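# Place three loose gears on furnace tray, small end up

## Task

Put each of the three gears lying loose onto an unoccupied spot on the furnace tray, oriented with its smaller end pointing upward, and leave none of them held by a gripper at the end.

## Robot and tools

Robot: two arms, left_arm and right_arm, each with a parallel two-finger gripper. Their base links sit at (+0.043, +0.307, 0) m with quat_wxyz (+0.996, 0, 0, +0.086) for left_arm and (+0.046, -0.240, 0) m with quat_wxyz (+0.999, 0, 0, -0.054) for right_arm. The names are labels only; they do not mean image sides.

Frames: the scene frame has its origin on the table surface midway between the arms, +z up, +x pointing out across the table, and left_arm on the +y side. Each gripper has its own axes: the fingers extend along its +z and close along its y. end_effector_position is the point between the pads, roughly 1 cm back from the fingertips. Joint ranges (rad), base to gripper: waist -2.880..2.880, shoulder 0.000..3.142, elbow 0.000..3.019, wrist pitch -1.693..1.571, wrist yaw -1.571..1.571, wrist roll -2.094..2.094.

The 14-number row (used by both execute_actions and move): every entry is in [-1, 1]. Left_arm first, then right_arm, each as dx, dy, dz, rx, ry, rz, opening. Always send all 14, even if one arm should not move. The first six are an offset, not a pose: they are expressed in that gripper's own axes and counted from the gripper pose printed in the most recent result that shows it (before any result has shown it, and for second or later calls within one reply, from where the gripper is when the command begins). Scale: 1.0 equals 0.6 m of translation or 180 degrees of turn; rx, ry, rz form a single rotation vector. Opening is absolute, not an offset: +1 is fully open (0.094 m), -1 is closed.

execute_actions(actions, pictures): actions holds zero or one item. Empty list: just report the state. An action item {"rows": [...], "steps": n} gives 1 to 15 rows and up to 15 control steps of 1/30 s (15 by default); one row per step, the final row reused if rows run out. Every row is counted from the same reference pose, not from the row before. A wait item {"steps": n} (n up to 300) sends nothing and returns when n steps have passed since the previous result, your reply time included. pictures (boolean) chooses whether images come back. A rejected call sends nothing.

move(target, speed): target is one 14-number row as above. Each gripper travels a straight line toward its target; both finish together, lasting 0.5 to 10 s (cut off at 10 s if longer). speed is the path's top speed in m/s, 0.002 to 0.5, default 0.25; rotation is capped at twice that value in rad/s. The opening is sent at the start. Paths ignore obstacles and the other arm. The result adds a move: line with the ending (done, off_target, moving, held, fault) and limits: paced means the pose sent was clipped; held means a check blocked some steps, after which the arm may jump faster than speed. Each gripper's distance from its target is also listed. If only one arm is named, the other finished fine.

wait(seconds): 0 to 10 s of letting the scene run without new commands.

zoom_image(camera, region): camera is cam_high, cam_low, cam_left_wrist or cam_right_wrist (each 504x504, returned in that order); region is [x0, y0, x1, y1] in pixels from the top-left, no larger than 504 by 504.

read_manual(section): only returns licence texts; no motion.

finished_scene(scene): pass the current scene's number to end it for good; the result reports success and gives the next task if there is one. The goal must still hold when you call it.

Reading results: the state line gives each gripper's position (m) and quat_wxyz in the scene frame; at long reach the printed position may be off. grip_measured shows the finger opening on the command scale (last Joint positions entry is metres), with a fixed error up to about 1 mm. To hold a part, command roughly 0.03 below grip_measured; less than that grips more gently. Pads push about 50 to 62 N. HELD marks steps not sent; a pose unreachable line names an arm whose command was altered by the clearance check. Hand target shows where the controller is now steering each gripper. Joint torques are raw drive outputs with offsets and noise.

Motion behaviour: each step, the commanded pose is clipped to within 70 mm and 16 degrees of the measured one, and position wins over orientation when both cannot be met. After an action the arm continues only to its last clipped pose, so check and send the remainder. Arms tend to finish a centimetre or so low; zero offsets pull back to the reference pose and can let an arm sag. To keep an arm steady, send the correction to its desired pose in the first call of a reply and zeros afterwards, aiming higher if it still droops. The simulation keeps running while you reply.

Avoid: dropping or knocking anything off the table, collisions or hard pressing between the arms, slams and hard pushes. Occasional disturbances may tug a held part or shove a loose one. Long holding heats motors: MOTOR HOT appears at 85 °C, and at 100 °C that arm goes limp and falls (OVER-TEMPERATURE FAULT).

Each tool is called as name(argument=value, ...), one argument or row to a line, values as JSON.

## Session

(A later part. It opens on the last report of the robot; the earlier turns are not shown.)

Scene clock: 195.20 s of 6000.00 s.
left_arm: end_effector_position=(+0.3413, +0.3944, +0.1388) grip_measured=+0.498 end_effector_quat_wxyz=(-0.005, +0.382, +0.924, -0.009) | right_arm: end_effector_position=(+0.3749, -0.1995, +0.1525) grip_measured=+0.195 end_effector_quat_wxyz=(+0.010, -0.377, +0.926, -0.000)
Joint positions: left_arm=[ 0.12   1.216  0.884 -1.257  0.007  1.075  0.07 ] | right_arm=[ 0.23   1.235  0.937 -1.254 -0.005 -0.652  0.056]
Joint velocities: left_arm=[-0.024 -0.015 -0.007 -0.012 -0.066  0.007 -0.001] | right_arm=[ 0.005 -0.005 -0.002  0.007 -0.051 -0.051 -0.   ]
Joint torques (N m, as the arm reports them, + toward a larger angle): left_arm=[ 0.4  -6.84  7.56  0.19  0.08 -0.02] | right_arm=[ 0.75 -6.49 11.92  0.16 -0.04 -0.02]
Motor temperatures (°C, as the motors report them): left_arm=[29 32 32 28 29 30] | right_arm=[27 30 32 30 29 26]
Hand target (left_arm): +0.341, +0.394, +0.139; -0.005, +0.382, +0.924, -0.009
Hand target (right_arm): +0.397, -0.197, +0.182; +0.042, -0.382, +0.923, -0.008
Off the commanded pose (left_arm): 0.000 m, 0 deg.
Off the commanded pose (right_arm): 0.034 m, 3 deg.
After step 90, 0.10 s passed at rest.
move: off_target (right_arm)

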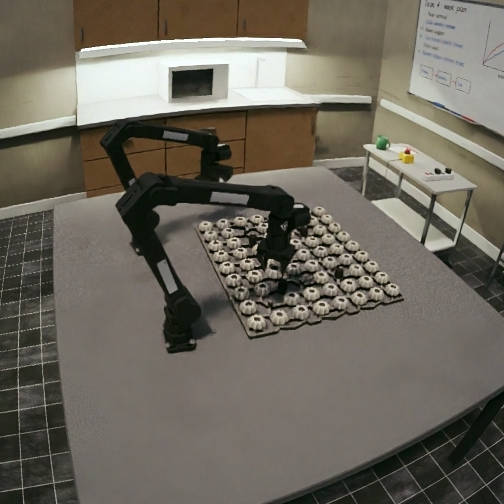

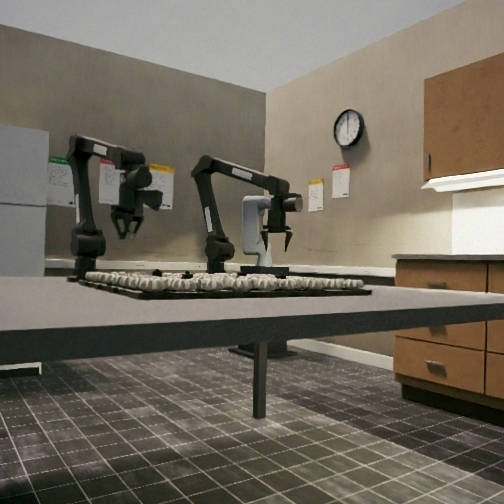

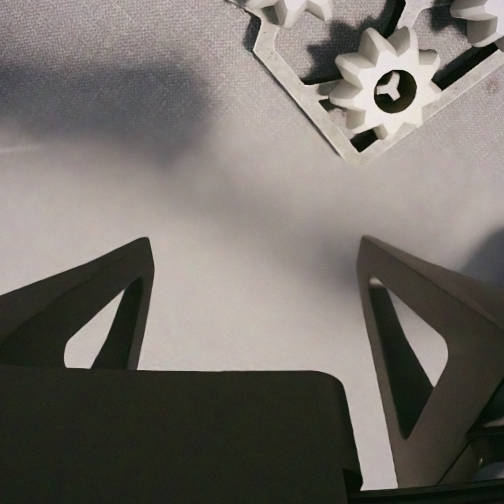

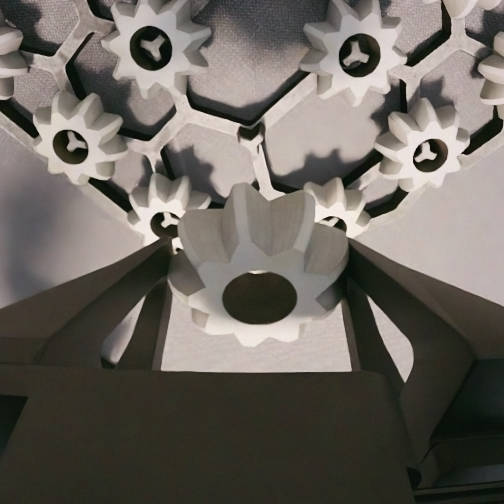

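move(
  target=[0,0,0,0,0,0,0.5, -0.012,0.0018,0.154,0,0,0,0.15],
  speed=0.1,
)

Scene clock: 204.53 s of 6000.00 s.
left_arm: end_effector_position=(+0.3413, +0.3944, +0.1388) grip_measured=+0.498 end_effector_quat_wxyz=(-0.005, +0.382, +0.924, -0.009) | right_arm: end_effector_position=(+0.3723, -0.1986, +0.0555) grip_measured=+0.195 end_effector_quat_wxyz=(-0.005, -0.378, +0.926, +0.004)
Joint positions: left_arm=[ 0.12   1.216  0.884 -1.257  0.007  1.075  0.07 ] | right_arm=[ 0.234  1.376  0.782 -0.988 -0.005 -0.65   0.056]
Joint velocities: left_arm=[-0.015 -0.005 -0.012 -0.002  0.007 -0.051  0.001] | right_arm=[-0.015 -0.005 -0.002 -0.002  0.022 -0.066 -0.   ]
Joint torques (N m, as the arm reports them, + toward a larger angle): left_arm=[ 0.41 -6.85  7.56  0.18  0.08 -0.02] | right_arm=[ 1.8  -7.05  6.61  1.19  0.05  0.25]
Motor temperatures (°C, as the motors report them): left_arm=[29 32 32 28 29 30] | right_arm=[27 30 33 30 29 26]
Hand target (left_arm): +0.341, +0.394, +0.139; -0.005, +0.382, +0.924, -0.009
Hand target (right_arm): +0.379, -0.194, +0.061; +0.010, -0.378, +0.926, +0.000
Off the commanded pose (left_arm): 0.000 m, 0 deg.
Off the commanded pose (right_arm): 0.011 m, 2 deg.
After step 90, 5.03 s passed at rest.
move: off_target (right_arm)

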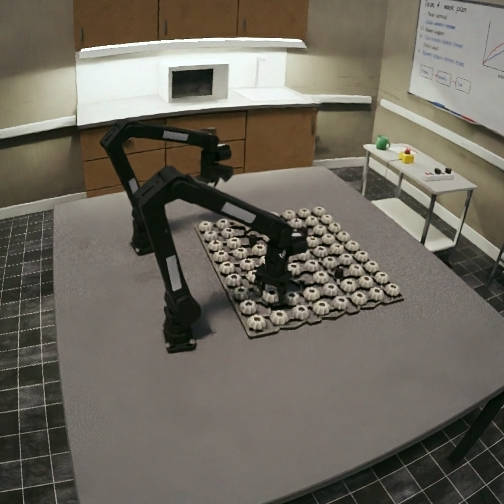

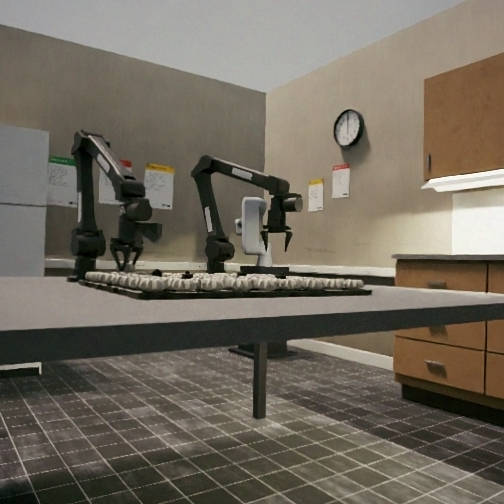

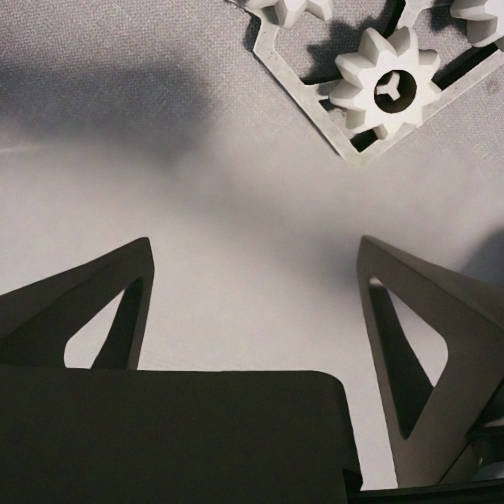

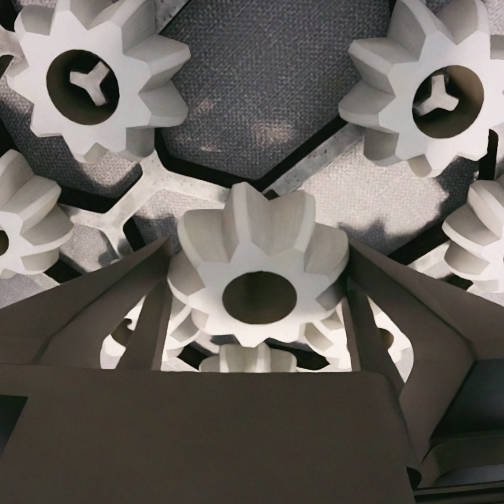

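move(
  target=[0,0,0,0,0,0,0.5, -0.0177,-0.0035,0.028,0.005,-0.006,0,0.15],
  speed=0.03,
)

Scene clock: 207.93 s of 6000.00 s.
left_arm: end_effector_position=(+0.3413, +0.3944, +0.1388) grip_measured=+0.498 end_effector_quat_wxyz=(-0.005, +0.382, +0.924, -0.009) | right_arm: end_effector_position=(+0.3738, -0.1977, +0.0364) grip_measured=+0.195 end_effector_quat_wxyz=(-0.007, -0.378, +0.926, +0.004)
Joint positions: left_arm=[ 0.12   1.216  0.884 -1.257  0.007  1.075  0.07 ] | right_arm=[ 0.236  1.418  0.762 -0.93  -0.004 -0.647  0.056]
Joint velocities: left_arm=[ 0.005 -0.005  0.007 -0.002 -0.051 -0.022 -0.001] | right_arm=[ 0.015 -0.015  0.017 -0.012  0.066 -0.051 -0.   ]
Joint torques (N m, as the arm reports them, + toward a larger angle): left_arm=[ 0.39 -6.84  7.56  0.18  0.08 -0.02] | right_arm=[ 1.91 -6.74  6.27  1.33  0.08  0.18]
Motor temperatures (°C, as the motors report them): left_arm=[29 32 32 28 29 30] | right_arm=[27 30 33 30 29 26]
Hand target (left_arm): +0.341, +0.394, +0.139; -0.005, +0.382, +0.924, -0.009
Hand target (right_arm): +0.381, -0.193, +0.039; +0.007, -0.378, +0.926, +0.000
Off the commanded pose (left_arm): 0.000 m, 0 deg.
Off the commanded pose (right_arm): 0.009 m, 2 deg.
move: done

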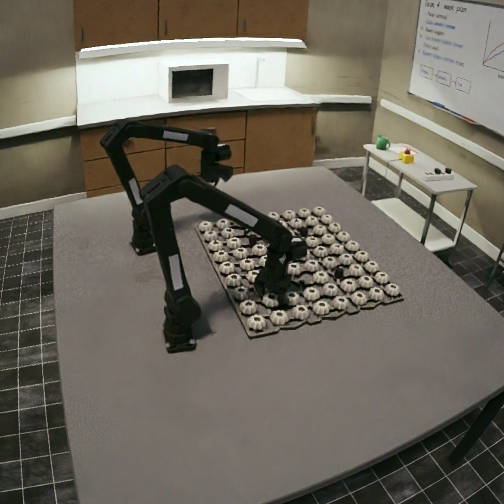

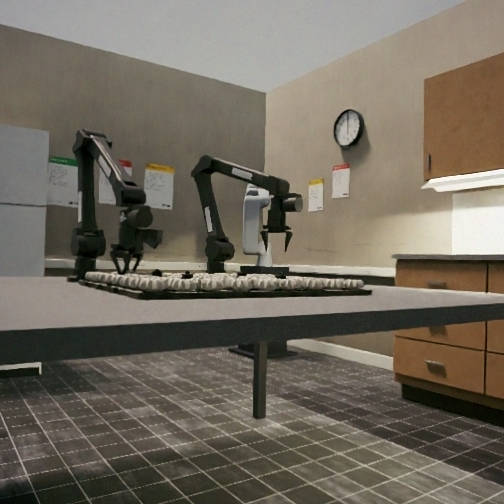

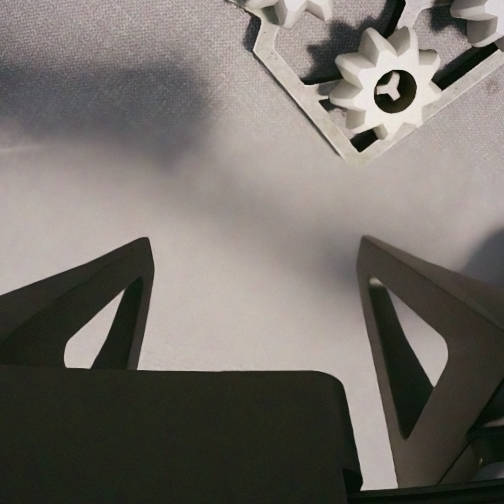

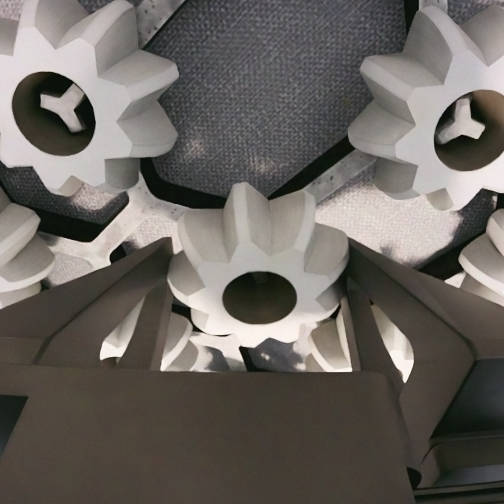

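Engaged. Seat it, release, and lift.

move(
  target=[0,0,0,0,0,0,0.5, -0.009,-0.004,0.017,0.005,-0.005,0,0.15],
  speed=0.02,
)

move(
  target=[0,0,0,0,0,0,0.5, 0,0,0,0,0,0,0.42],
  speed=0.02,
)

move(
  target=[0,0,0,0,0,0,0.5, -0.031,-0.024,-0.15,0.016,-0.021,0,0.42],
  speed=0.08,
)

Scene clock: 211.73 s of 6000.00 s.
left_arm: end_effector_position=(+0.3413, +0.3944, +0.1388) grip_measured=+0.498 end_effector_quat_wxyz=(-0.005, +0.382, +0.924, -0.009) | right_arm: end_effector_position=(+0.3725, -0.1982, +0.0260) grip_measured=+0.195 end_effector_quat_wxyz=(-0.008, -0.378, +0.926, +0.003)
Joint positions: left_arm=[ 0.12   1.216  0.884 -1.257  0.007  1.075  0.07 ] | right_arm=[ 0.236  1.437  0.747 -0.898 -0.002 -0.647  0.056]
Joint velocities: left_arm=[-0.024 -0.005  0.002  0.007 -0.051  0.095  0.   ] | right_arm=[-0.015 -0.015  0.002 -0.012 -0.022  0.037 -0.   ]
Joint torques (N m, as the arm reports them, + toward a larger angle): left_arm=[ 0.4  -6.84  7.56  0.17  0.08 -0.01] | right_arm=[ 0.73 -7.61  5.75  1.39  0.09  0.14]
Motor temperatures (°C, as the motors report them): left_arm=[29 32 32 28 29 30] | right_arm=[27 30 32 30 29 26]
Hand target (left_arm): +0.341, +0.394, +0.139; -0.005, +0.382, +0.924, -0.009
Hand target (right_arm): +0.379, -0.196, +0.026; +0.003, -0.378, +0.926, -0.000
Off the commanded pose (left_arm): 0.000 m, 0 deg.
Off the commanded pose (right_arm): 0.007 m, 1 deg.
move: done

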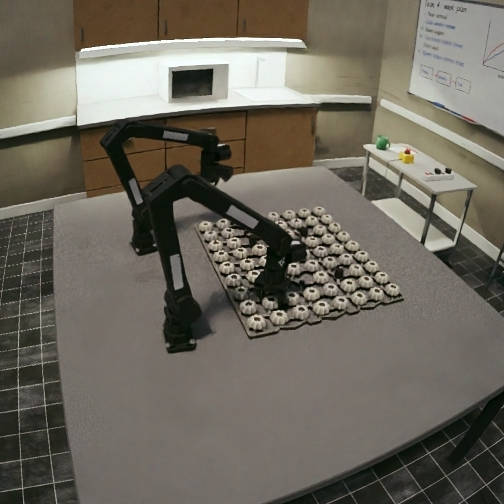

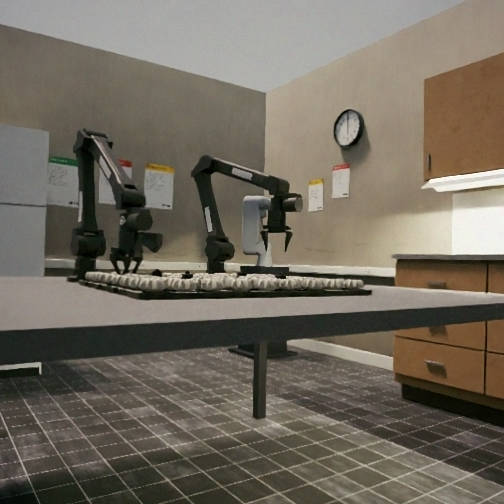

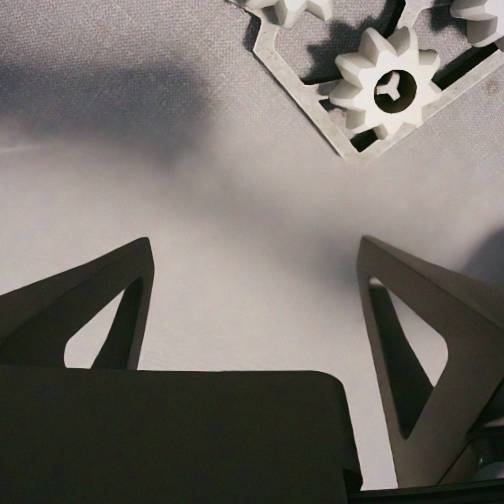

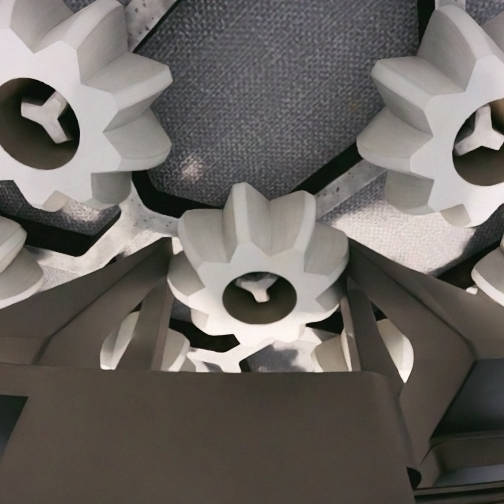

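Scene clock: 212.23 s of 6000.00 s.
left_arm: end_effector_position=(+0.3413, +0.3944, +0.1388) grip_measured=+0.498 end_effector_quat_wxyz=(-0.005, +0.382, +0.924, -0.009) | right_arm: end_effector_position=(+0.3725, -0.1982, +0.0260) grip_measured=+0.419 end_effector_quat_wxyz=(-0.008, -0.378, +0.926, +0.003)
Joint positions: left_arm=[ 0.12   1.216  0.884 -1.257  0.007  1.075  0.07 ] | right_arm=[ 0.236  1.437  0.747 -0.898 -0.002 -0.647  0.067]
Joint velocities: left_arm=[ 0.005 -0.005 -0.017 -0.007 -0.007 -0.081  0.001] | right_arm=[-0.005  0.005 -0.002  0.002  0.022 -0.007 -0.001]
Joint torques (N m, as the arm reports them, + toward a larger angle): left_arm=[ 0.41 -6.84  7.55  0.18  0.08 -0.02] | right_arm=[ 0.74 -7.47  5.86  0.5   0.06  0.09]
Motor temperatures (°C, as the motors report them): left_arm=[29 32 32 28 29 30] | right_arm=[27 30 32 30 29 26]
Hand target (left_arm): +0.341, +0.394, +0.139; -0.005, +0.382, +0.924, -0.009
Hand target (right_arm): +0.373, -0.198, +0.026; -0.008, -0.378, +0.926, +0.003
Off the commanded pose (left_arm): 0.000 m, 0 deg.
Off the commanded pose (right_arm): 0.000 m, 0 deg.
move: done

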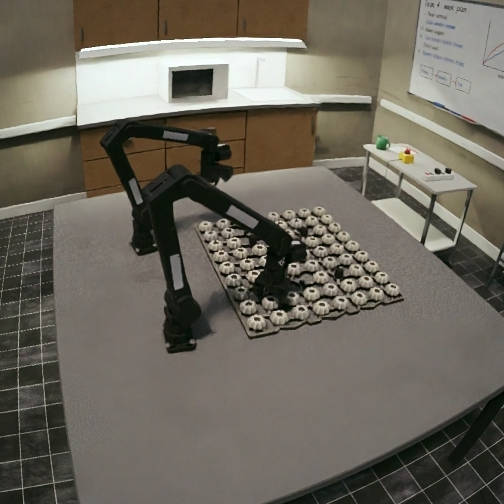

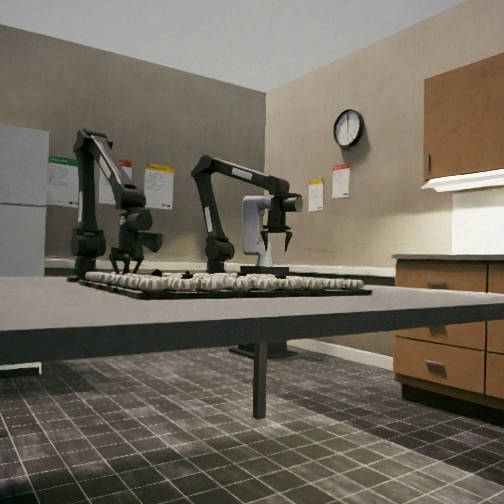

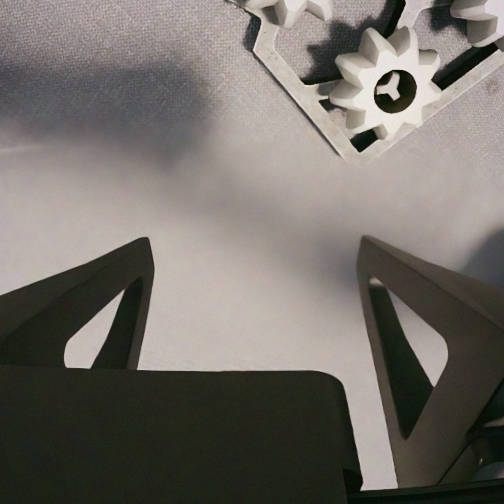

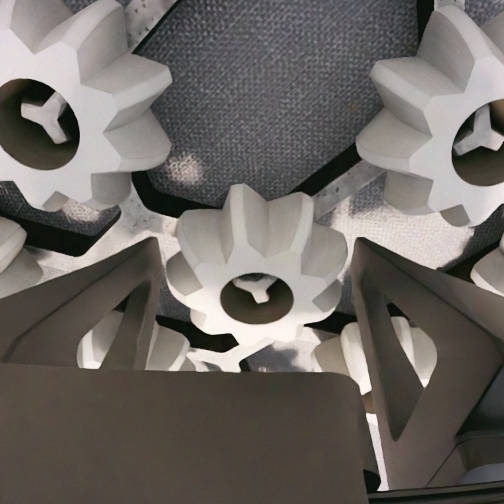

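Scene clock: 213.73 s of 6000.00 s.
left_arm: end_effector_position=(+0.3413, +0.3944, +0.1388) grip_measured=+0.498 end_effector_quat_wxyz=(-0.005, +0.382, +0.924, -0.009) | right_arm: end_effector_position=(+0.3767, -0.1976, +0.0906) grip_measured=+0.419 end_effector_quat_wxyz=(+0.005, -0.378, +0.926, -0.000)
Joint positions: left_arm=[ 0.12   1.216  0.884 -1.257  0.007  1.075  0.07 ] | right_arm=[ 0.236  1.318  0.834 -1.078 -0.002 -0.647  0.067]
Joint velocities: left_arm=[ 0.005 -0.005  0.017  0.002 -0.066 -0.051  0.   ] | right_arm=[-0.005 -0.005  0.007 -0.007 -0.022  0.007 -0.   ]
Joint torques (N m, as the arm reports them, + toward a larger angle): left_arm=[ 0.39 -6.87  7.55  0.18  0.08 -0.02] | right_arm=[ 1.62 -7.78 10.27  0.22  0.06  0.11]
Motor temperatures (°C, as the motors report them): left_arm=[29 32 32 28 29 30] | right_arm=[27 30 32 30 29 26]
Hand target (left_arm): +0.341, +0.394, +0.139; -0.005, +0.382, +0.924, -0.009
Hand target (right_arm): +0.398, -0.194, +0.115; +0.032, -0.378, +0.925, -0.007
Off the commanded pose (left_arm): 0.000 m, 0 deg.
Off the commanded pose (right_arm): 0.032 m, 3 deg.
move: off_target (right_arm)

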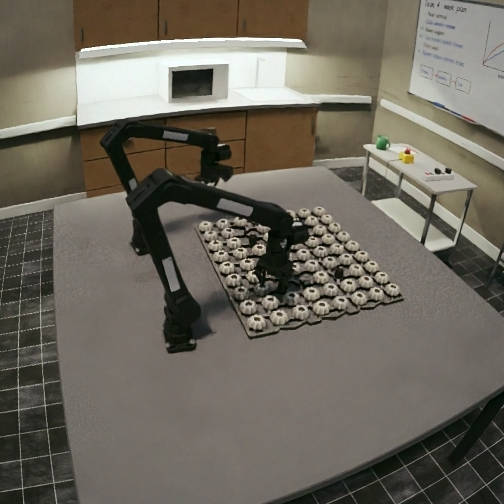

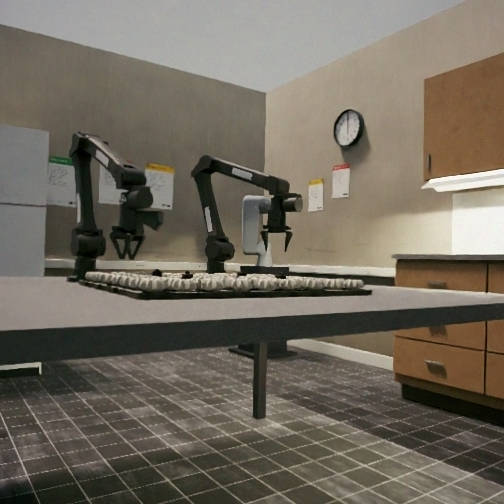

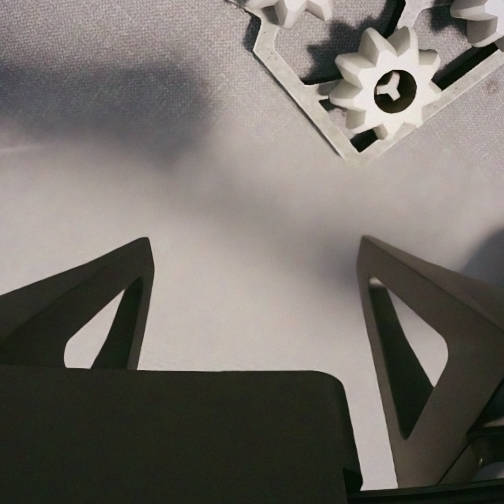

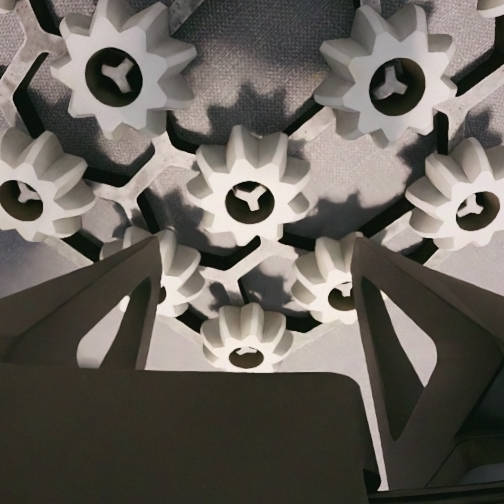

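finished_scene(
  scene=1,
)

The scene is finished: the task was done.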